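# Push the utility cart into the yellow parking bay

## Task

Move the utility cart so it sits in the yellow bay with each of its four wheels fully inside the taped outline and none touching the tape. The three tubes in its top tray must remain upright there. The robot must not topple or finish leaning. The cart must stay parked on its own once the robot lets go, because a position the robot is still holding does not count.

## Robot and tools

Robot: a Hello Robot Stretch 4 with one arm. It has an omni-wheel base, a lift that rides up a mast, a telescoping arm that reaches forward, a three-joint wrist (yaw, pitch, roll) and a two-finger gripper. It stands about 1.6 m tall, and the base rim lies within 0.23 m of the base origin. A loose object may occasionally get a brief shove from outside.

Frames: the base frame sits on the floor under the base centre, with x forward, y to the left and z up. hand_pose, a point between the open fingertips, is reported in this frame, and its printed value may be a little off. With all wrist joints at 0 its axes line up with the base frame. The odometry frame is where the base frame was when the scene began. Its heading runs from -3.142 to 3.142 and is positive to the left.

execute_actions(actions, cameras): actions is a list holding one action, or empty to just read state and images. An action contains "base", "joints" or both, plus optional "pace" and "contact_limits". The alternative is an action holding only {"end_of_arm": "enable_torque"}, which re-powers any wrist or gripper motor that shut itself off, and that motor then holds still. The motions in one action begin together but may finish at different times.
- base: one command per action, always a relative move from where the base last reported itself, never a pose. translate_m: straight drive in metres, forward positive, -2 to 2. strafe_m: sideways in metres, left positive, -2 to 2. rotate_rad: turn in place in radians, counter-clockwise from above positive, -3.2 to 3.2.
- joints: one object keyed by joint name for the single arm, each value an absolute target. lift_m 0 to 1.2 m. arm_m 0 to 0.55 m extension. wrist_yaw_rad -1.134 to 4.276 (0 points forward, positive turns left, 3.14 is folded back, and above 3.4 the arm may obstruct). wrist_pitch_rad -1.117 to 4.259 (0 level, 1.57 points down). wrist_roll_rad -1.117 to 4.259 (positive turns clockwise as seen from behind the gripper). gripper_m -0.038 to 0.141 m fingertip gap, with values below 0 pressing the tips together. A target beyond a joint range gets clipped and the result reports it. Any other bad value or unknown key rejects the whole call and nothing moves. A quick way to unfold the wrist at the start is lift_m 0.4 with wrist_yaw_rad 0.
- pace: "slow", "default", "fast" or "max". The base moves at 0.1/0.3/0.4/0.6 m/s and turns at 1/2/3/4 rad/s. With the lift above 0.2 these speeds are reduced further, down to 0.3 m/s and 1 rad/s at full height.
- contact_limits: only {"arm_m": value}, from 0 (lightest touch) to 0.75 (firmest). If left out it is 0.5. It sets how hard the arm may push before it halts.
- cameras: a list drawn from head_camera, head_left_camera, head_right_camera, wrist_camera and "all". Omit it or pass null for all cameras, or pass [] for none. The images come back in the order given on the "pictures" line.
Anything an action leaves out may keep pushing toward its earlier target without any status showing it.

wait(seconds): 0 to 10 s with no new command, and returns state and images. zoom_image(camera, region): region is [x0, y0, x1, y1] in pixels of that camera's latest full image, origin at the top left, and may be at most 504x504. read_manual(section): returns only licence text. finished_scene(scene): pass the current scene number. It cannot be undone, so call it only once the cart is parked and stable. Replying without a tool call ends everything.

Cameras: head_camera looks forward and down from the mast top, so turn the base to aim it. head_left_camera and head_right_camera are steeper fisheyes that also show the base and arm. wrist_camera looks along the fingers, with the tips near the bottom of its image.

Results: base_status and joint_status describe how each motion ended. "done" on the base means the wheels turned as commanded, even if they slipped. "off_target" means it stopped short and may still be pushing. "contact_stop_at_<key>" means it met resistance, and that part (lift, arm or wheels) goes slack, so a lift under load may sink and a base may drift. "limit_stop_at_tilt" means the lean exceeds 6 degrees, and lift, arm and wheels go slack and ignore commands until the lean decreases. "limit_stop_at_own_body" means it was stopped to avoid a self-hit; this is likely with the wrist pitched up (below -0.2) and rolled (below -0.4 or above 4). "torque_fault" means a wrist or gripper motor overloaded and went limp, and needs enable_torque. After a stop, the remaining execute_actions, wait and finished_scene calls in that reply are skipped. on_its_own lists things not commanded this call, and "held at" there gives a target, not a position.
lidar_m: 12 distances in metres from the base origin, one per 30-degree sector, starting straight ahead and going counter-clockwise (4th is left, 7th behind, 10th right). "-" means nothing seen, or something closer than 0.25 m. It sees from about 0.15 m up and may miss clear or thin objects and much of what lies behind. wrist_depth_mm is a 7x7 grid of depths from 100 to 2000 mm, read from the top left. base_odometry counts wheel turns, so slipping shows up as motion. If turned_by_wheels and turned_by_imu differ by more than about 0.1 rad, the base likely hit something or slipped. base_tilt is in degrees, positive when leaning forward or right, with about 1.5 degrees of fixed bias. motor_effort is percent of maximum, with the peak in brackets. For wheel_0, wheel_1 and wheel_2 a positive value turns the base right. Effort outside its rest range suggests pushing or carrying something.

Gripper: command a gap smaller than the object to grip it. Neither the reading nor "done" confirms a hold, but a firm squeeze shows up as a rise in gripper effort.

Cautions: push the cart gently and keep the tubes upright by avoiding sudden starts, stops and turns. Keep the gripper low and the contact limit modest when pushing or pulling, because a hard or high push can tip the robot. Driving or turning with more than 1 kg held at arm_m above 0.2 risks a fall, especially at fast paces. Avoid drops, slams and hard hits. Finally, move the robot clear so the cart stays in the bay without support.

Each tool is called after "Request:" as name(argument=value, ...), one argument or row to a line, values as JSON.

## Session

Request:
execute_actions(
  actions=[],
)

Scene clock: 0.00 s.
base_odometry: x=+0.000 y=+0.000 heading=+0.000 (m, m, rad; odometry frame)
turned_by_wheels: +0.000 (rad since the last result)
turned_by_imu: +0.000 (rad since the last result)
base_tilt: forward=+0.4 right=+0.8 (deg)
lidar_m: 1.98 1.75 1.66 1.72 0.70 0.65 0.67 0.92 2.06 2.15 0.93 0.75
base_status: not commanded
joint_positions: lift_m=+0.211 arm_m=+0.002 wrist_yaw_rad=+3.196 wrist_pitch_rad=-0.008 wrist_roll_rad=-0.007 gripper_m=+0.057
joint_status: not commanded
motor_effort: lift_m=+19 arm_m=-1 wrist_yaw_rad=-1 wrist_pitch_rad=-7 wrist_roll_rad=+1 gripper_m=-3 wheel_0=+0 wheel_1=+0 wheel_2=+0 (%)
hand_pose: x=-0.1195 y=+0.0717 z=+0.3917 quat_wxyz=(-0.027, +0.004, -0.004, +1.000) (m; base frame)
wrist_depth_mm: - 138 138 1008 991 946 878 / - - 136 1366 1430 1336 1229 / - 111 136 1708 1576 1397 1229 / 138 134 160 1708 1537 1366 1229 / 212 - - 1756 1537 1366 1229 / 221 1499 198 1499 1430 1336 1229 / 224 904 1025 155 960 1138 1160
pictures: head_camera, head_left_camera, head_right_camera, wrist_camera
Images, in order (width x height): head_camera 420x560, head_left_camera 420x672, head_right_camera 420x672, wrist_camera 616x392.

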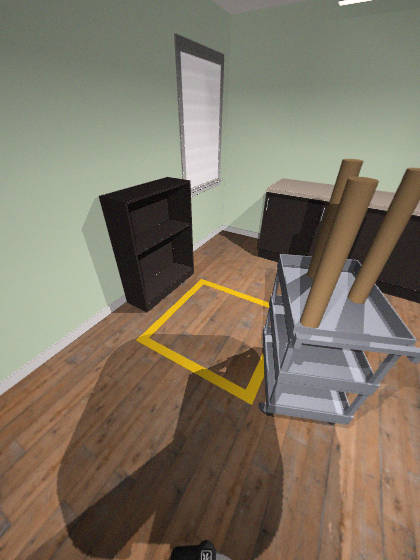

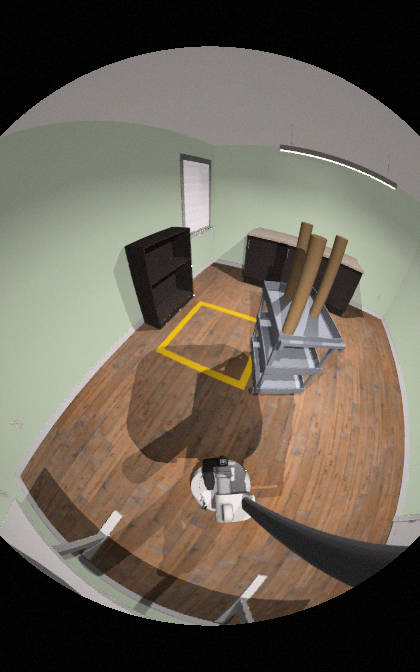

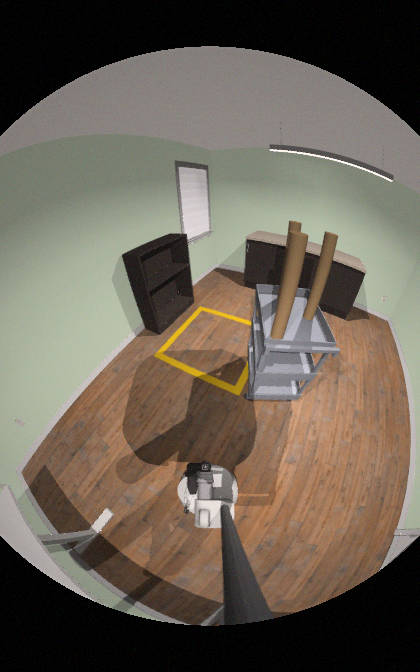

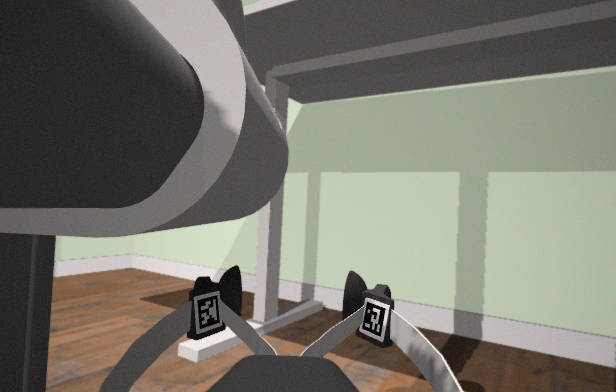

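Request:
execute_actions(
  actions=[
    {"base":{"rotate_rad":0.45},"joints":{"lift_m":0.4}},
  ],
  cameras=[],
)

Request:
execute_actions(
  actions=[
    {"base":{"translate_m":-0.27},"joints":{"wrist_yaw_rad":0,"wrist_roll_rad":1.57,"gripper_m":0.07}},
  ],
  cameras=[],
)

Request:
execute_actions(
  actions=[
    {"base":{"strafe_m":-0.68},"joints":{"lift_m":0.673}},
  ],
)

Scene clock: 18.47 s.
base_odometry: x=+0.000 y=+0.000 heading=+0.450 (m, m, rad; odometry frame)
turned_by_wheels: +0.450 (rad since the last result)
turned_by_imu: +0.444 (rad since the last result)
base_tilt: forward=+0.5 right=+0.8 (deg)
lidar_m: 1.79 1.65 1.70 0.70 0.65 0.67 0.88 2.05 2.11 0.99 0.76 1.13
base_status: done
joint_positions: lift_m=+0.400 arm_m=+0.002 wrist_yaw_rad=+3.196 wrist_pitch_rad=-0.008 wrist_roll_rad=-0.007 gripper_m=+0.057
joint_status: all done
motor_effort: lift_m=+21(22) arm_m=-1(1) wrist_yaw_rad=+2(2) wrist_pitch_rad=-7(7) wrist_roll_rad=-1(1) gripper_m=-2(2) wheel_0=-3(6) wheel_1=-1(7) wheel_2=-2(7) (%)
hand_pose: x=-0.1195 y=+0.0717 z=+0.5803 quat_wxyz=(-0.027, +0.004, -0.004, +1.000) (m; base frame)
wrist_depth_mm: - 138 138 - - 1576 647 / - - 136 - 1060 831 809 / - 111 136 - 1983 1430 1229 / 138 133 160 - 1983 1537 1255 / 213 - - - 1921 1464 1308 / 221 1983 198 - 1229 1576 1255 / 226 1281 1464 154 1366 1397 1255
pictures: none
No camera images: the call's "cameras" was empty. Leave "cameras" out to get every camera's image.

Scene clock: 20.93 s.
base_odometry: x=-0.243 y=-0.117 heading=+0.449 (m, m, rad; odometry frame)
turned_by_wheels: +0.000 (rad since the last result)
turned_by_imu: +0.000 (rad since the last result)
base_tilt: forward=+0.5 right=+0.7 (deg)
lidar_m: 2.04 1.88 0.80 0.54 0.49 0.51 0.66 1.82 1.89 2.44 0.97 0.94
base_status: done
joint_positions: lift_m=+0.400 arm_m=+0.002 wrist_yaw_rad=+0.000 wrist_pitch_rad=-0.008 wrist_roll_rad=+1.570 gripper_m=+0.070
joint_status: all done
motor_effort: lift_m=+21(21) arm_m=-1(1) wrist_yaw_rad=-2(4) wrist_pitch_rad=-7(7) wrist_roll_rad=+1(7) gripper_m=-3(4) wheel_0=-2(6) wheel_1=-2(6) wheel_2=-2(10) (%)
hand_pose: x=+0.4618 y=-0.0873 z=+0.5803 quat_wxyz=(+0.707, +0.707, -0.003, +0.003) (m; base frame)
wrist_depth_mm: - - - - - 1205 820 / - - - - - 1182 831 / - - - - - 1182 820 / - - - - 1921 1160 798 / 1921 - 1983 1983 1983 1160 798 / 1756 1756 198 1863 216 1160 798 / 1618 1576 1661 151 1661 1042 778
pictures: none
No camera images: the call's "cameras" was empty. Leave "cameras" out to get every camera's image.

Scene clock: 24.53 s.
base_odometry: x=+0.052 y=-0.730 heading=+0.449 (m, m, rad; odometry frame)
turned_by_wheels: +0.000 (rad since the last result)
turned_by_imu: +0.000 (rad since the last result)
base_tilt: forward=+0.5 right=+0.7 (deg)
lidar_m: 0.60 2.25 2.34 1.13 1.06 1.09 1.56 1.44 1.49 1.93 2.24 0.56
base_status: done
joint_positions: lift_m=+0.673 arm_m=+0.002 wrist_yaw_rad=+0.000 wrist_pitch_rad=-0.008 wrist_roll_rad=+1.570 gripper_m=+0.070
joint_status: all done
motor_effort: lift_m=+21(22) arm_m=-1(1) wrist_yaw_rad=+1(1) wrist_pitch_rad=-7(7) wrist_roll_rad=+2(1) gripper_m=-3(1) wheel_0=-1(9) wheel_1=+1(9) wheel_2=-1(0) (%)
hand_pose: x=+0.4617 y=-0.0874 z=+0.8532 quat_wxyz=(+0.707, +0.707, -0.003, +0.003) (m; base frame)
wrist_depth_mm: 597 591 591 338 342 343 415 / - 842 866 366 991 778 535 / - - - 389 1060 768 539 / - - - 427 - 768 455 / 564 564 564 469 - 715 480 / - - 198 525 216 574 559 / 1921 1921 - 151 - 1576 1160
pictures: head_camera, head_left_camera, head_right_camera, wrist_camera
Images, in order (width x height): head_camera 420x560, head_left_camera 420x672, head_right_camera 420x672, wrist_camera 616x392.

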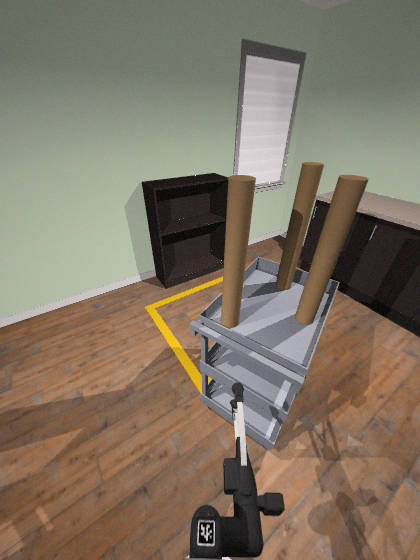

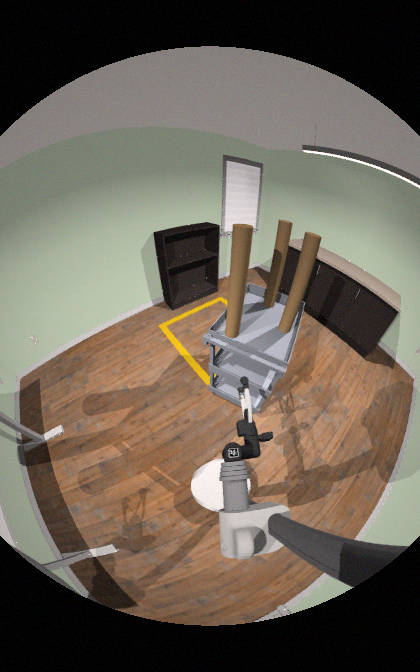

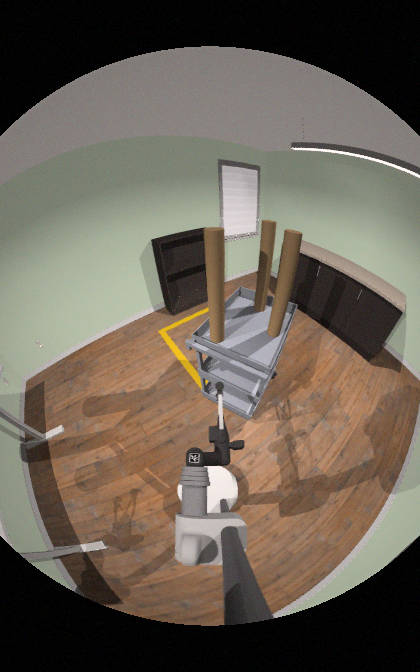

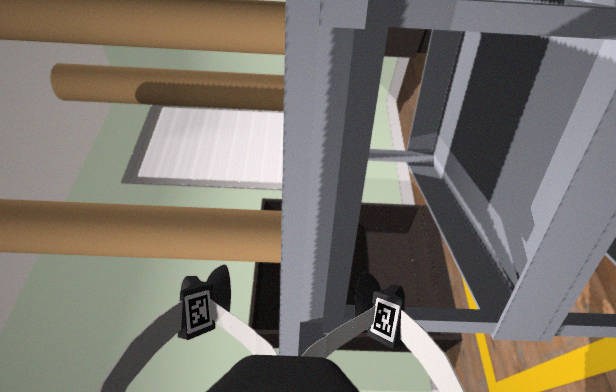

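Request:
execute_actions(
  actions=[
    {"base":{"strafe_m":-0.04},"joints":{"arm_m":0.16}},
  ],
  cameras=["head_camera","wrist_camera"],
)

Request:
zoom_image(
  camera="head_camera",
  region=[170,290,320,420],
)

Scene clock: 30.33 s.
base_odometry: x=+0.069 y=-0.766 heading=+0.449 (m, m, rad; odometry frame)
turned_by_wheels: +0.000 (rad since the last result)
turned_by_imu: +0.001 (rad since the last result)
base_tilt: forward=+0.5 right=+0.7 (deg)
lidar_m: 0.64 2.13 2.33 1.19 1.09 1.12 1.51 1.42 1.47 1.88 2.22 0.56
base_status: done
joint_positions: lift_m=+0.673 arm_m=+0.159 wrist_yaw_rad=+0.000 wrist_pitch_rad=-0.008 wrist_roll_rad=+1.570 gripper_m=+0.070
joint_status: all done
motor_effort: lift_m=+21(21) arm_m=+5(4) wrist_yaw_rad=+3(3) wrist_pitch_rad=-6(7) wrist_roll_rad=+0(0) gripper_m=-3(7) wheel_0=+0(8) wheel_1=-1(8) wheel_2=+0(2) (%)
hand_pose: x=+0.6185 y=-0.0874 z=+0.8533 quat_wxyz=(+0.707, +0.707, -0.003, +0.003) (m; base frame)
wrist_depth_mm: - 473 462 143 196 732 549 / 676 691 683 154 212 778 535 / - - - 168 230 768 530 / - - - 188 258 750 525 / 413 415 427 208 - 691 521 / 407 399 198 234 215 1708 517 / 1921 1863 1921 151 415 1499 477
pictures: head_camera, wrist_camera
Images, in order (width x height): head_camera 420x560, wrist_camera 616x392.

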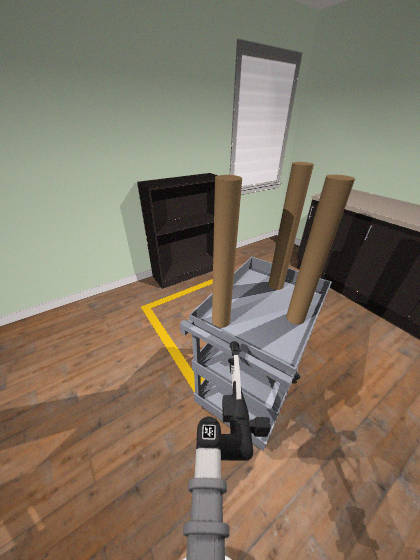

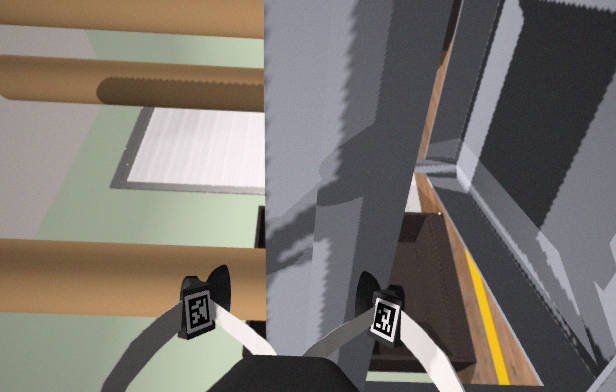

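Region (170, 290, 320, 420) of head_camera's 420x560 image, scaled by 3.360, with more detail than that image has; it fills the top 437 rows of this view, and the rest is white.

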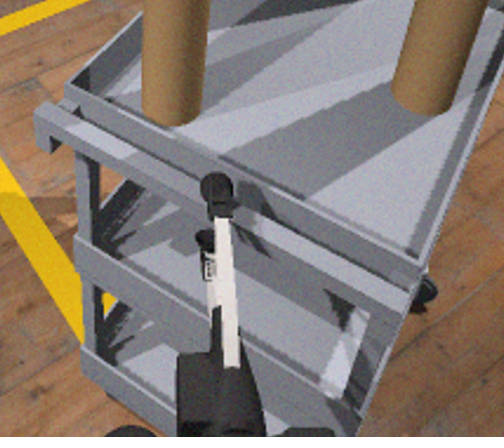

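Request:
execute_actions(
  actions=[
    {"joints":{"arm_m":0.19}},
  ],
  cameras=[],
)

Request:
execute_actions(
  actions=[
    {"joints":{"gripper_m":0.0}},
  ],
  cameras=["wrist_camera"],
)

Request:
execute_actions(
  actions=[
    {"base":{"strafe_m":-0.35},"pace":"slow"},
  ],
  cameras=["head_camera","wrist_camera"],
)

Scene clock: 35.03 s.
base_odometry: x=+0.069 y=-0.766 heading=+0.449 (m, m, rad; odometry frame)
turned_by_wheels: +0.000 (rad since the last result)
turned_by_imu: +0.001 (rad since the last result)
base_tilt: forward=+0.5 right=+0.8 (deg)
lidar_m: 0.65 2.13 2.35 1.18 1.08 1.15 1.52 1.44 1.49 1.87 2.21 0.55
base_status: not commanded
joint_positions: lift_m=+0.673 arm_m=+0.189 wrist_yaw_rad=+0.000 wrist_pitch_rad=-0.008 wrist_roll_rad=+1.570 gripper_m=+0.070
joint_status: all done
motor_effort: lift_m=+21(21) arm_m=+5(5) wrist_yaw_rad=+0(2) wrist_pitch_rad=-7(7) wrist_roll_rad=+2(1) gripper_m=-2(4) wheel_0=+0(0) wheel_1=-1(1) wheel_2=+0(0) (%)
hand_pose: x=+0.6485 y=-0.0874 z=+0.8533 quat_wxyz=(+0.707, +0.707, -0.003, +0.003) (m; base frame)
wrist_depth_mm: - - 459 118 173 683 544 / 654 661 661 129 187 723 535 / - - - 140 204 768 535 / - - - 154 222 732 525 / 387 394 407 174 250 661 517 / 368 368 198 190 216 1708 500 / 1983 1808 1863 151 325 1576 459
pictures: none
No camera images: the call's "cameras" was empty. Leave "cameras" out to get every camera's image.

Scene clock: 36.53 s.
base_odometry: x=+0.069 y=-0.766 heading=+0.449 (m, m, rad; odometry frame)
turned_by_wheels: +0.000 (rad since the last result)
turned_by_imu: +0.001 (rad since the last result)
base_tilt: forward=+0.5 right=+0.7 (deg)
lidar_m: 0.63 2.15 2.34 1.18 1.10 1.12 1.52 1.44 1.47 1.87 2.22 0.55
base_status: not commanded
joint_positions: lift_m=+0.673 arm_m=+0.190 wrist_yaw_rad=+0.001 wrist_pitch_rad=-0.011 wrist_roll_rad=+1.570 gripper_m=+0.000
joint_status: all done
motor_effort: lift_m=+21(21) arm_m=+2(5) wrist_yaw_rad=-1(3) wrist_pitch_rad=+1(7) wrist_roll_rad=+0(1) gripper_m=-17(19) wheel_0=+0(0) wheel_1=-1(1) wheel_2=+0(0) (%)
hand_pose: x=+0.6490 y=-0.0872 z=+0.8541 quat_wxyz=(+0.707, +0.707, -0.003, +0.004) (m; base frame)
wrist_depth_mm: - - - 114 169 661 544 / 654 654 661 123 182 691 549 / - - - 136 198 778 539 / - - - 149 216 723 525 / 382 392 402 164 244 668 525 / 364 366 189 187 260 1661 508 / 1863 1808 1983 192 301 1576 473
pictures: wrist_camera
Images, in order (width x height): wrist_camera 616x392.

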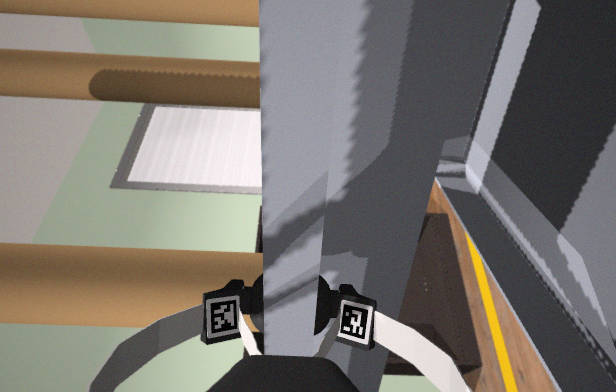

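Scene clock: 41.17 s.
base_odometry: x=+0.221 y=-1.081 heading=+0.449 (m, m, rad; odometry frame)
turned_by_wheels: +0.000 (rad since the last result)
turned_by_imu: +0.003 (rad since the last result)
base_tilt: forward=+0.4 right=+0.7 (deg)
lidar_m: 0.60 2.26 2.56 1.47 1.38 1.95 1.33 1.24 1.25 1.60 1.93 0.63
base_status: done
joint_positions: lift_m=+0.673 arm_m=+0.190 wrist_yaw_rad=+0.004 wrist_pitch_rad=-0.011 wrist_roll_rad=+1.570 gripper_m=+0.000
joint_status: not commanded
motor_effort: lift_m=+21(21) arm_m=+2(2) wrist_yaw_rad=-8(18) wrist_pitch_rad=+3(3) wrist_roll_rad=+1(2) gripper_m=-10(17) wheel_0=+3(12) wheel_1=-1(6) wheel_2=+0(1) (%)
hand_pose: x=+0.6492 y=-0.0863 z=+0.8543 quat_wxyz=(+0.707, +0.707, -0.003, +0.005) (m; base frame)
wrist_depth_mm: - - - 181 241 268 264 / - - - 182 244 1756 508 / 517 517 521 183 244 741 539 / - - - 183 246 768 530 / - - 732 185 248 759 525 / - - 189 186 248 750 521 / 338 325 342 185 248 661 512
pictures: head_camera, wrist_camera
Images, in order (width x height): head_camera 420x560, wrist_camera 616x392.

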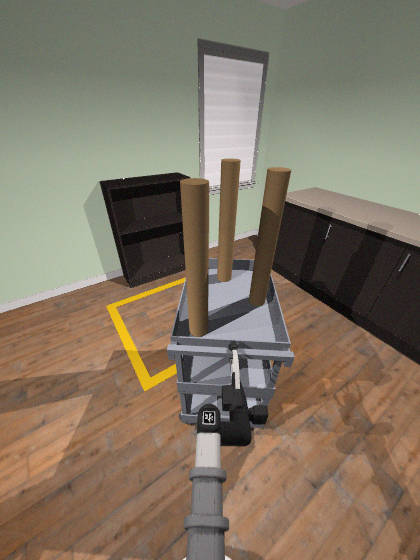

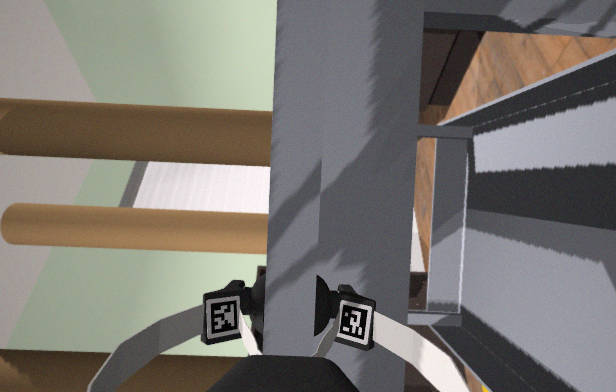

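Request:
execute_actions(
  actions=[
    {"base":{"strafe_m":-0.33},"pace":"slow"},
  ],
  cameras=["head_camera","wrist_camera","head_left_camera"],
)

Scene clock: 48.63 s.
base_odometry: x=+0.365 y=-1.378 heading=+0.449 (m, m, rad; odometry frame)
turned_by_wheels: +0.000 (rad since the last result)
turned_by_imu: +0.005 (rad since the last result)
base_tilt: forward=+0.4 right=+0.7 (deg)
lidar_m: 0.49 0.60 2.75 1.78 1.68 1.65 1.12 1.04 1.07 1.37 1.65 0.65
base_status: done
joint_positions: lift_m=+0.673 arm_m=+0.190 wrist_yaw_rad=+0.006 wrist_pitch_rad=-0.011 wrist_roll_rad=+1.570 gripper_m=+0.000
joint_status: not commanded
on_its_own: wrist_yaw_rad is at rest, and its effort (-14) is outside its rest range (-13 to +13)
motor_effort: lift_m=+20(21) arm_m=+2(2) wrist_yaw_rad=-14(18) wrist_pitch_rad=+2(2) wrist_roll_rad=+1(1) gripper_m=-17(16) wheel_0=+3(11) wheel_1=-2(5) wheel_2=+2(1) (%)
hand_pose: x=+0.6494 y=-0.0858 z=+0.8543 quat_wxyz=(+0.707, +0.707, -0.002, +0.006) (m; base frame)
wrist_depth_mm: - - - 289 1430 1499 1229 / - - - 309 342 1537 1138 / - - - 298 347 1618 433 / - - - 274 293 1756 500 / 544 544 554 204 271 699 530 / - - 189 189 250 741 521 / 647 634 654 176 227 691 517
pictures: head_camera, head_left_camera, wrist_camera
Images, in order (width x height): head_camera 420x560, head_left_camera 420x672, wrist_camera 616x392.

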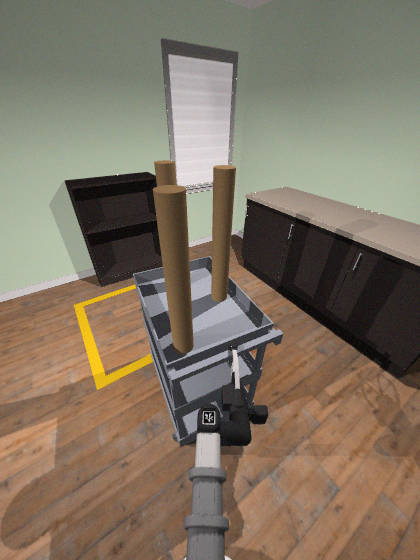

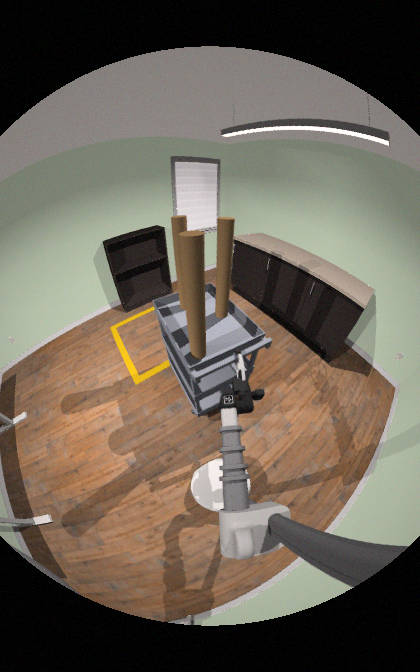

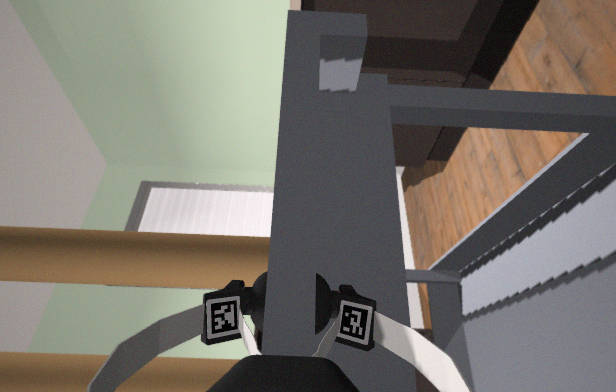

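Request:
execute_actions(
  actions=[
    {"joints":{"gripper_m":0.07}},
  ],
  cameras=[],
)

Request:
execute_actions(
  actions=[
    {"base":{"translate_m":-0.15},"joints":{"arm_m":0.005}},
  ],
  cameras=[],
)

Request:
execute_actions(
  actions=[
    {"base":{"rotate_rad":0.58}},
  ],
  cameras=[],
)

Request:
execute_actions(
  actions=[
    {"base":{"strafe_m":-0.39}},
  ],
  cameras=["head_camera","wrist_camera","head_left_camera"],
)

Scene clock: 63.70 s.
base_odometry: x=+0.365 y=-1.378 heading=+0.449 (m, m, rad; odometry frame)
turned_by_wheels: +0.000 (rad since the last result)
turned_by_imu: +0.002 (rad since the last result)
base_tilt: forward=+0.5 right=+0.8 (deg)
lidar_m: 0.50 0.59 2.75 1.77 1.69 1.64 1.12 1.04 1.06 1.37 1.65 0.68
base_status: not commanded
joint_positions: lift_m=+0.673 arm_m=+0.190 wrist_yaw_rad=+0.000 wrist_pitch_rad=-0.008 wrist_roll_rad=+1.570 gripper_m=+0.070
joint_status: all done
motor_effort: lift_m=+21(20) arm_m=+3(2) wrist_yaw_rad=+1(14) wrist_pitch_rad=-5(7) wrist_roll_rad=+2(0) gripper_m=-4(15) wheel_0=+2(3) wheel_1=-1(2) wheel_2=+1(1) (%)
hand_pose: x=+0.6489 y=-0.0874 z=+0.8534 quat_wxyz=(+0.707, +0.707, -0.003, +0.003) (m; base frame)
wrist_depth_mm: - - - 293 1397 1464 1205 / - - - 300 1499 1576 1182 / - - - 303 349 1537 430 / - - - 226 - 1708 496 / 539 549 554 208 276 707 525 / - - 198 191 216 741 512 / 647 634 683 151 231 691 508
pictures: none
No camera images: the call's "cameras" was empty. Leave "cameras" out to get every camera's image.

Scene clock: 65.53 s.
base_odometry: x=+0.230 y=-1.443 heading=+0.449 (m, m, rad; odometry frame)
turned_by_wheels: +0.000 (rad since the last result)
turned_by_imu: +0.000 (rad since the last result)
base_tilt: forward=+0.4 right=+0.9 (deg)
lidar_m: 0.66 0.91 2.89 1.70 1.62 1.44 0.98 0.92 0.95 1.20 1.77 0.88
base_status: done
joint_positions: lift_m=+0.673 arm_m=+0.006 wrist_yaw_rad=+0.000 wrist_pitch_rad=-0.008 wrist_roll_rad=+1.570 gripper_m=+0.070
joint_status: all done
motor_effort: lift_m=+20(21) arm_m=-5(6) wrist_yaw_rad=+2(1) wrist_pitch_rad=-7(7) wrist_roll_rad=+1(2) gripper_m=-5(1) wheel_0=-2(5) wheel_1=-2(6) wheel_2=+2(10) (%)
hand_pose: x=+0.4652 y=-0.0875 z=+0.8533 quat_wxyz=(+0.707, +0.707, -0.003, +0.003) (m; base frame)
wrist_depth_mm: - - - 1661 1618 1576 1229 / - - - 1863 1863 1708 1229 / - - - 676 - 1537 1160 / - - - 647 - 668 1118 / - 891 904 591 1182 750 904 / - 991 197 539 216 750 854 / 564 559 564 151 - 683 521
pictures: none
No camera images: the call's "cameras" was empty. Leave "cameras" out to get every camera's image.

Scene clock: 66.90 s.
base_odometry: x=+0.230 y=-1.443 heading=+1.029 (m, m, rad; odometry frame)
turned_by_wheels: +0.580 (rad since the last result)
turned_by_imu: +0.571 (rad since the last result)
base_tilt: forward=+0.4 right=+0.8 (deg)
lidar_m: 1.22 2.34 1.66 1.63 1.35 0.97 0.92 0.95 1.27 1.76 0.83 0.66
base_status: done
joint_positions: lift_m=+0.673 arm_m=+0.006 wrist_yaw_rad=+0.000 wrist_pitch_rad=-0.008 wrist_roll_rad=+1.570 gripper_m=+0.070
joint_status: not commanded
motor_effort: lift_m=+21(21) arm_m=-5(5) wrist_yaw_rad=+2(2) wrist_pitch_rad=-7(7) wrist_roll_rad=+1(1) gripper_m=-2(2) wheel_0=+0(6) wheel_1=-1(7) wheel_2=-1(7) (%)
hand_pose: x=+0.4652 y=-0.0874 z=+0.8533 quat_wxyz=(+0.707, +0.707, -0.003, +0.003) (m; base frame)
wrist_depth_mm: 488 488 496 433 - 788 492 / - - - 439 1025 683 445 / - - - - - 1430 1042 / - - - - - 1756 1182 / - - - - - 1661 1160 / - - 198 - 215 1661 1182 / - - - 151 - 1576 1160
pictures: none
No camera images: the call's "cameras" was empty. Leave "cameras" out to get every camera's image.

Scene clock: 69.53 s.
base_odometry: x=+0.564 y=-1.644 heading=+1.029 (m, m, rad; odometry frame)
turned_by_wheels: +0.000 (rad since the last result)
turned_by_imu: +0.000 (rad since the last result)
base_tilt: forward=+0.4 right=+0.8 (deg)
lidar_m: 0.58 2.92 2.07 2.00 1.37 0.97 0.91 0.94 1.26 1.37 1.40 0.60
base_status: done
joint_positions: lift_m=+0.673 arm_m=+0.006 wrist_yaw_rad=+0.000 wrist_pitch_rad=-0.008 wrist_roll_rad=+1.570 gripper_m=+0.070
joint_status: not commanded
motor_effort: lift_m=+21(21) arm_m=-5(5) wrist_yaw_rad=+1(2) wrist_pitch_rad=-7(7) wrist_roll_rad=+1(1) gripper_m=-6(2) wheel_0=-1(8) wheel_1=+0(10) wheel_2=-1(2) (%)
hand_pose: x=+0.4652 y=-0.0874 z=+0.8533 quat_wxyz=(+0.707, +0.707, -0.003, +0.003) (m; base frame)
wrist_depth_mm: - - - 334 - 1661 1205 / - - - 397 - 691 418 / 707 691 683 402 1008 778 530 / - 891 917 407 - 759 530 / - - - 410 1042 759 480 / 484 488 198 418 215 715 430 / - - - 152 - 640 433
pictures: head_camera, head_left_camera, wrist_camera
Images, in order (width x height): head_camera 420x560, head_left_camera 420x672, wrist_camera 616x392.

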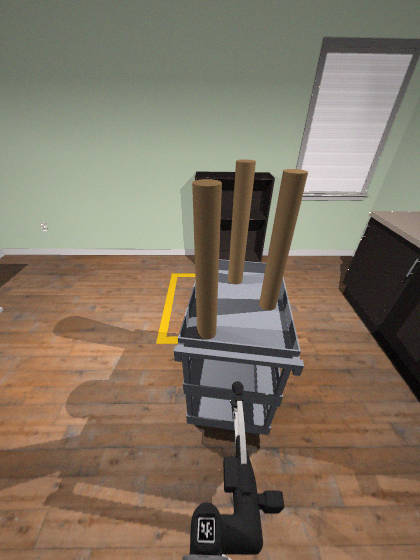

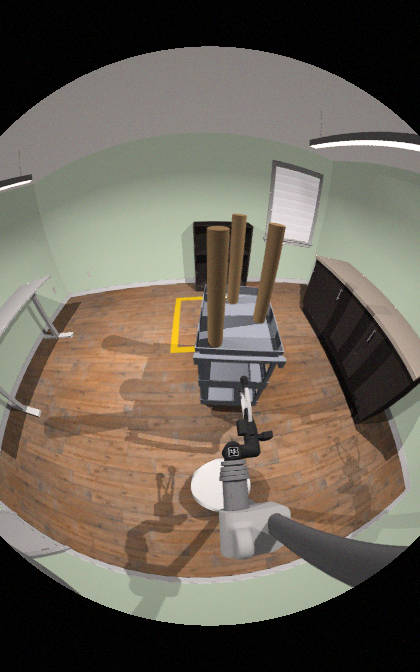

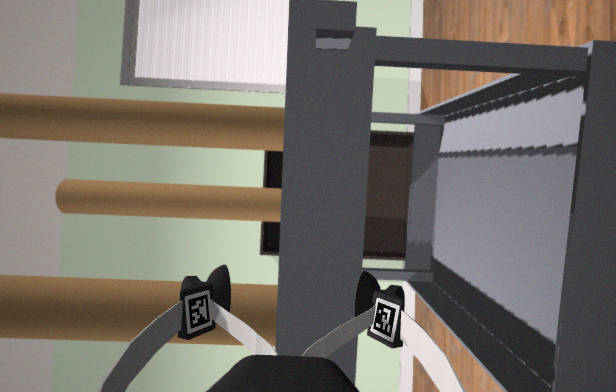

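Request:
execute_actions(
  actions=[
    {"joints":{"arm_m":0.165}},
  ],
  cameras=[],
)

Request:
execute_actions(
  actions=[
    {"joints":{"gripper_m":0.0}},
  ],
  cameras=["wrist_camera"],
)

Request:
execute_actions(
  actions=[
    {"base":{"strafe_m":-0.09},"pace":"slow"},
  ],
  cameras=["head_camera"],
)

Request:
execute_actions(
  actions=[
    {"base":{"translate_m":0.45},"pace":"slow"},
  ],
  cameras=["head_camera","head_left_camera","head_right_camera"],
)

Scene clock: 78.87 s.
base_odometry: x=+0.564 y=-1.644 heading=+1.029 (m, m, rad; odometry frame)
turned_by_wheels: +0.000 (rad since the last result)
turned_by_imu: +0.002 (rad since the last result)
base_tilt: forward=+0.5 right=+0.8 (deg)
lidar_m: 0.59 2.91 2.08 2.00 1.36 0.97 0.91 0.94 1.26 1.37 1.38 0.60
base_status: not commanded
joint_positions: lift_m=+0.673 arm_m=+0.164 wrist_yaw_rad=+0.000 wrist_pitch_rad=-0.008 wrist_roll_rad=+1.570 gripper_m=+0.070
joint_status: all done
motor_effort: lift_m=+21(21) arm_m=+5(7) wrist_yaw_rad=+2(2) wrist_pitch_rad=-6(7) wrist_roll_rad=+1(1) gripper_m=-4(3) wheel_0=-1(0) wheel_1=+0(0) wheel_2=+0(1) (%)
hand_pose: x=+0.6236 y=-0.0874 z=+0.8534 quat_wxyz=(+0.707, +0.707, -0.003, +0.003) (m; base frame)
wrist_depth_mm: - - - 181 240 1708 1205 / 512 512 525 183 244 768 517 / - - - 186 247 768 535 / 707 723 723 189 251 750 530 / - - - 191 254 759 525 / - - 198 193 215 691 517 / 325 327 330 151 260 640 508
pictures: none
No camera images: the call's "cameras" was empty. Leave "cameras" out to get every camera's image.

Scene clock: 80.37 s.
base_odometry: x=+0.564 y=-1.644 heading=+1.029 (m, m, rad; odometry frame)
turned_by_wheels: +0.000 (rad since the last result)
turned_by_imu: +0.001 (rad since the last result)
base_tilt: forward=+0.5 right=+0.7 (deg)
lidar_m: 0.59 2.92 2.08 2.00 1.35 0.97 0.90 0.94 1.26 1.37 1.39 0.59
base_status: not commanded
joint_positions: lift_m=+0.673 arm_m=+0.165 wrist_yaw_rad=+0.002 wrist_pitch_rad=-0.010 wrist_roll_rad=+1.570 gripper_m=+0.000
joint_status: all done
motor_effort: lift_m=+20(21) arm_m=+2(4) wrist_yaw_rad=-2(6) wrist_pitch_rad=+1(7) wrist_roll_rad=+0(1) gripper_m=-21(13) wheel_0=-1(1) wheel_1=+0(0) wheel_2=+0(0) (%)
hand_pose: x=+0.6241 y=-0.0869 z=+0.8541 quat_wxyz=(+0.707, +0.707, -0.003, +0.004) (m; base frame)
wrist_depth_mm: - - - 176 235 1808 1205 / 508 508 512 178 238 788 530 / - - - 181 241 768 535 / 707 723 723 182 245 759 535 / - - - 186 248 759 525 / - - 190 189 250 723 521 / 322 319 325 188 254 640 512
pictures: wrist_camera
Images, in order (width x height): wrist_camera 616x392.

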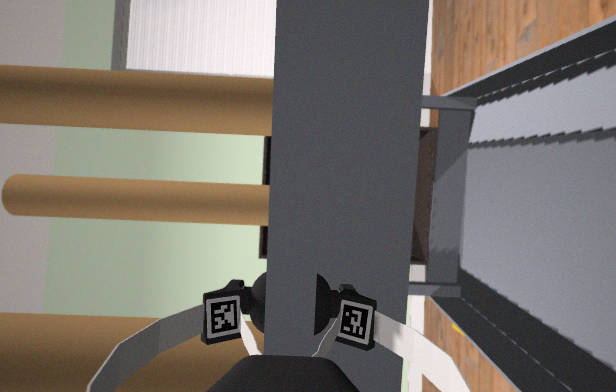

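Scene clock: 82.40 s.
base_odometry: x=+0.641 y=-1.691 heading=+1.029 (m, m, rad; odometry frame)
turned_by_wheels: +0.000 (rad since the last result)
turned_by_imu: +0.002 (rad since the last result)
base_tilt: forward=+0.4 right=+0.7 (deg)
lidar_m: 0.57 2.94 2.14 2.08 1.36 0.97 0.90 0.94 1.26 1.28 1.29 0.61
base_status: done
joint_positions: lift_m=+0.673 arm_m=+0.165 wrist_yaw_rad=+0.003 wrist_pitch_rad=-0.011 wrist_roll_rad=+1.570 gripper_m=+0.000
joint_status: not commanded
motor_effort: lift_m=+21(20) arm_m=+2(2) wrist_yaw_rad=-7(17) wrist_pitch_rad=+2(2) wrist_roll_rad=+1(0) gripper_m=-15(20) wheel_0=+5(9) wheel_1=+0(5) wheel_2=+0(0) (%)
hand_pose: x=+0.6242 y=-0.0866 z=+0.8542 quat_wxyz=(+0.707, +0.707, -0.003, +0.005) (m; base frame)
wrist_depth_mm: - - - 191 252 1661 1160 / - - - 190 253 1756 500 / 530 525 539 189 251 768 535 / - - - 188 250 768 535 / - 715 715 188 248 750 525 / - - 189 186 247 750 521 / 322 312 324 185 246 661 521
pictures: head_camera
Images, in order (width x height): head_camera 420x560.

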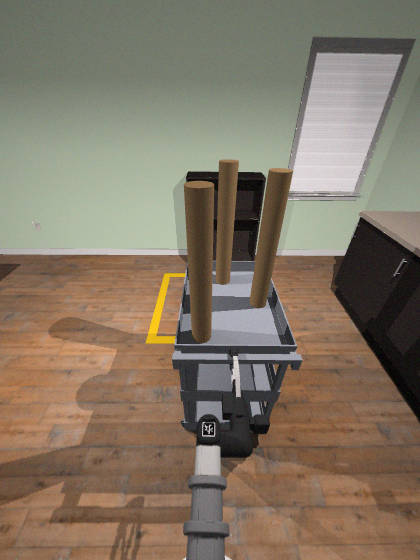

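Scene clock: 88.17 s.
base_odometry: x=+0.873 y=-1.305 heading=+1.029 (m, m, rad; odometry frame)
turned_by_wheels: +0.000 (rad since the last result)
turned_by_imu: +0.002 (rad since the last result)
base_tilt: forward=+0.5 right=+0.7 (deg)
lidar_m: 0.56 2.47 2.15 2.07 1.98 1.44 1.36 1.39 1.89 1.24 1.29 0.59
base_status: done
joint_positions: lift_m=+0.673 arm_m=+0.165 wrist_yaw_rad=-0.004 wrist_pitch_rad=-0.010 wrist_roll_rad=+1.570 gripper_m=+0.000
joint_status: not commanded
motor_effort: lift_m=+20(20) arm_m=+2(2) wrist_yaw_rad=+13(19) wrist_pitch_rad=-1(3) wrist_roll_rad=+1(1) gripper_m=-8(16) wheel_0=+1(7) wheel_1=+2(6) wheel_2=-5(14) (%)
hand_pose: x=+0.6236 y=-0.0887 z=+0.8539 quat_wxyz=(+0.707, +0.707, -0.005, +0.002) (m; base frame)
wrist_depth_mm: - - - 162 220 1756 1182 / 492 500 500 163 224 778 525 / - 1983 - 166 228 768 539 / 699 707 707 168 230 768 535 / - 1983 1983 171 233 759 525 / 1983 1921 189 173 236 699 521 / 312 307 317 174 238 647 512
pictures: head_camera, head_left_camera, head_right_camera
Images, in order (width x height): head_camera 420x560, head_left_camera 420x672, head_right_camera 420x672.

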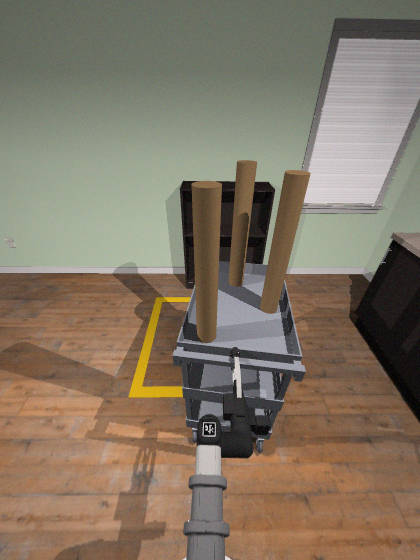

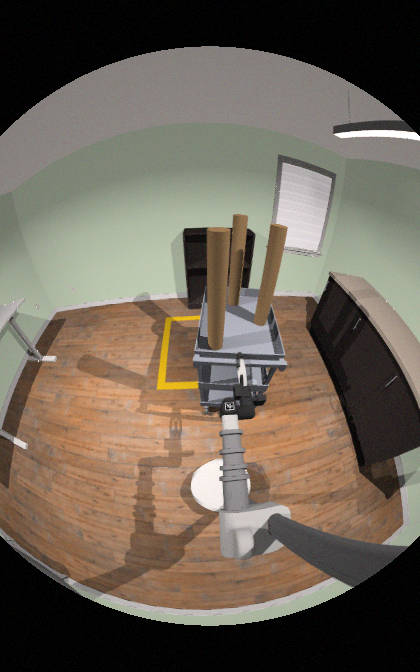

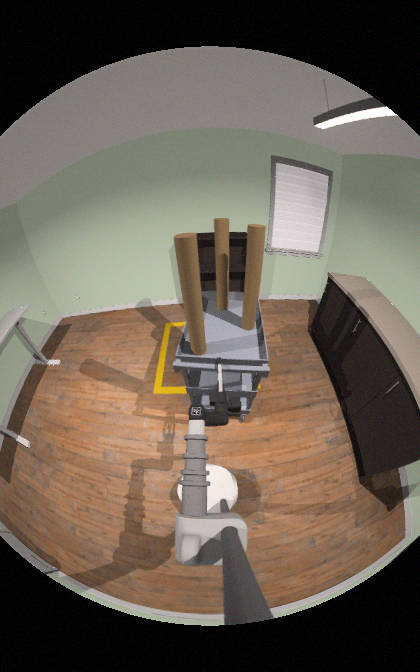

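Request:
execute_actions(
  actions=[
    {"base":{"strafe_m":-0.17},"pace":"slow"},
  ],
  cameras=[],
)

Request:
execute_actions(
  actions=[
    {"base":{"translate_m":0.3},"pace":"slow"},
  ],
  cameras=["head_camera","head_left_camera","head_right_camera"],
)

Scene clock: 100.03 s.
base_odometry: x=+1.018 y=-1.393 heading=+1.030 (m, m, rad; odometry frame)
turned_by_wheels: +0.000 (rad since the last result)
turned_by_imu: +0.003 (rad since the last result)
base_tilt: forward=+0.4 right=+0.8 (deg)
lidar_m: 0.54 2.46 2.33 2.23 2.02 1.41 1.35 1.38 1.82 1.06 1.11 0.60
base_status: done
joint_positions: lift_m=+0.673 arm_m=+0.165 wrist_yaw_rad=+0.005 wrist_pitch_rad=-0.009 wrist_roll_rad=+1.570 gripper_m=+0.000
joint_status: not commanded
motor_effort: lift_m=+20(20) arm_m=+2(2) wrist_yaw_rad=-11(18) wrist_pitch_rad=-4(5) wrist_roll_rad=+1(1) gripper_m=-14(15) wheel_0=+4(9) wheel_1=+0(5) wheel_2=+2(4) (%)
hand_pose: x=+0.6244 y=-0.0859 z=+0.8536 quat_wxyz=(+0.707, +0.707, -0.001, +0.005) (m; base frame)
wrist_depth_mm: - - - 198 265 289 285 / 1983 - - 193 258 1708 492 / 530 544 - 189 253 759 521 / 1921 1983 1921 184 247 768 530 / 699 715 741 180 242 750 521 / 1983 1921 189 176 236 741 521 / 1921 306 1921 172 228 683 512
pictures: none
No camera images: the call's "cameras" was empty. Leave "cameras" out to get every camera's image.

Scene clock: 104.30 s.
base_odometry: x=+1.173 y=-1.136 heading=+1.029 (m, m, rad; odometry frame)
turned_by_wheels: +0.000 (rad since the last result)
turned_by_imu: +0.001 (rad since the last result)
base_tilt: forward=+0.5 right=+0.8 (deg)
lidar_m: 0.55 2.16 2.35 2.25 2.43 1.75 1.65 1.70 1.12 1.07 1.11 0.58
base_status: done
joint_positions: lift_m=+0.673 arm_m=+0.165 wrist_yaw_rad=-0.004 wrist_pitch_rad=-0.009 wrist_roll_rad=+1.570 gripper_m=+0.000
joint_status: not commanded
on_its_own: wrist_yaw_rad is at rest, and its effort (+14) is outside its rest range (-13 to +13)
motor_effort: lift_m=+20(20) arm_m=+2(2) wrist_yaw_rad=+14(13) wrist_pitch_rad=-4(4) wrist_roll_rad=+1(2) gripper_m=-9(12) wheel_0=+1(6) wheel_1=+1(7) wheel_2=-6(9) (%)
hand_pose: x=+0.6236 y=-0.0885 z=+0.8536 quat_wxyz=(+0.707, +0.707, -0.004, +0.002) (m; base frame)
wrist_depth_mm: 1756 1756 1808 185 249 1576 1138 / 1708 1756 1756 182 245 1756 504 / 517 517 530 180 244 715 535 / 1708 1708 1661 178 242 759 530 / 699 699 707 177 238 750 525 / 1708 1661 189 175 236 732 517 / 319 303 324 173 232 683 521
pictures: head_camera, head_left_camera, head_right_camera
Images, in order (width x height): head_camera 420x560, head_left_camera 420x672, head_right_camera 420x672.

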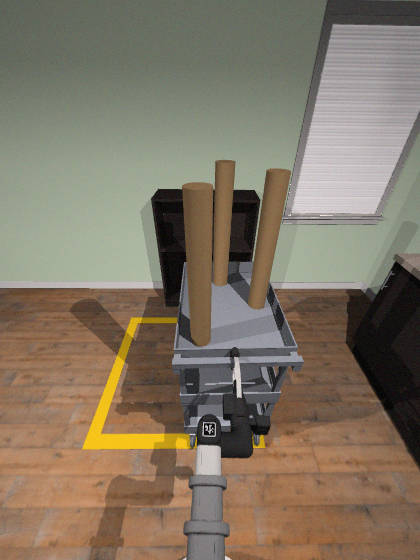

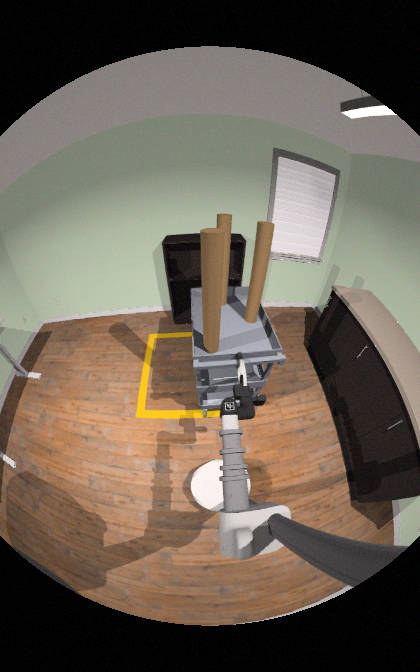

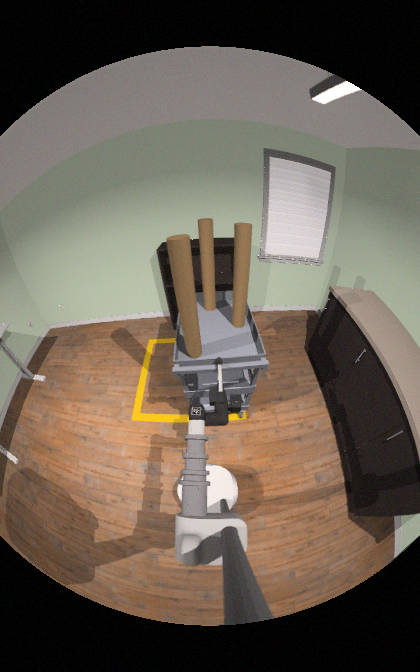

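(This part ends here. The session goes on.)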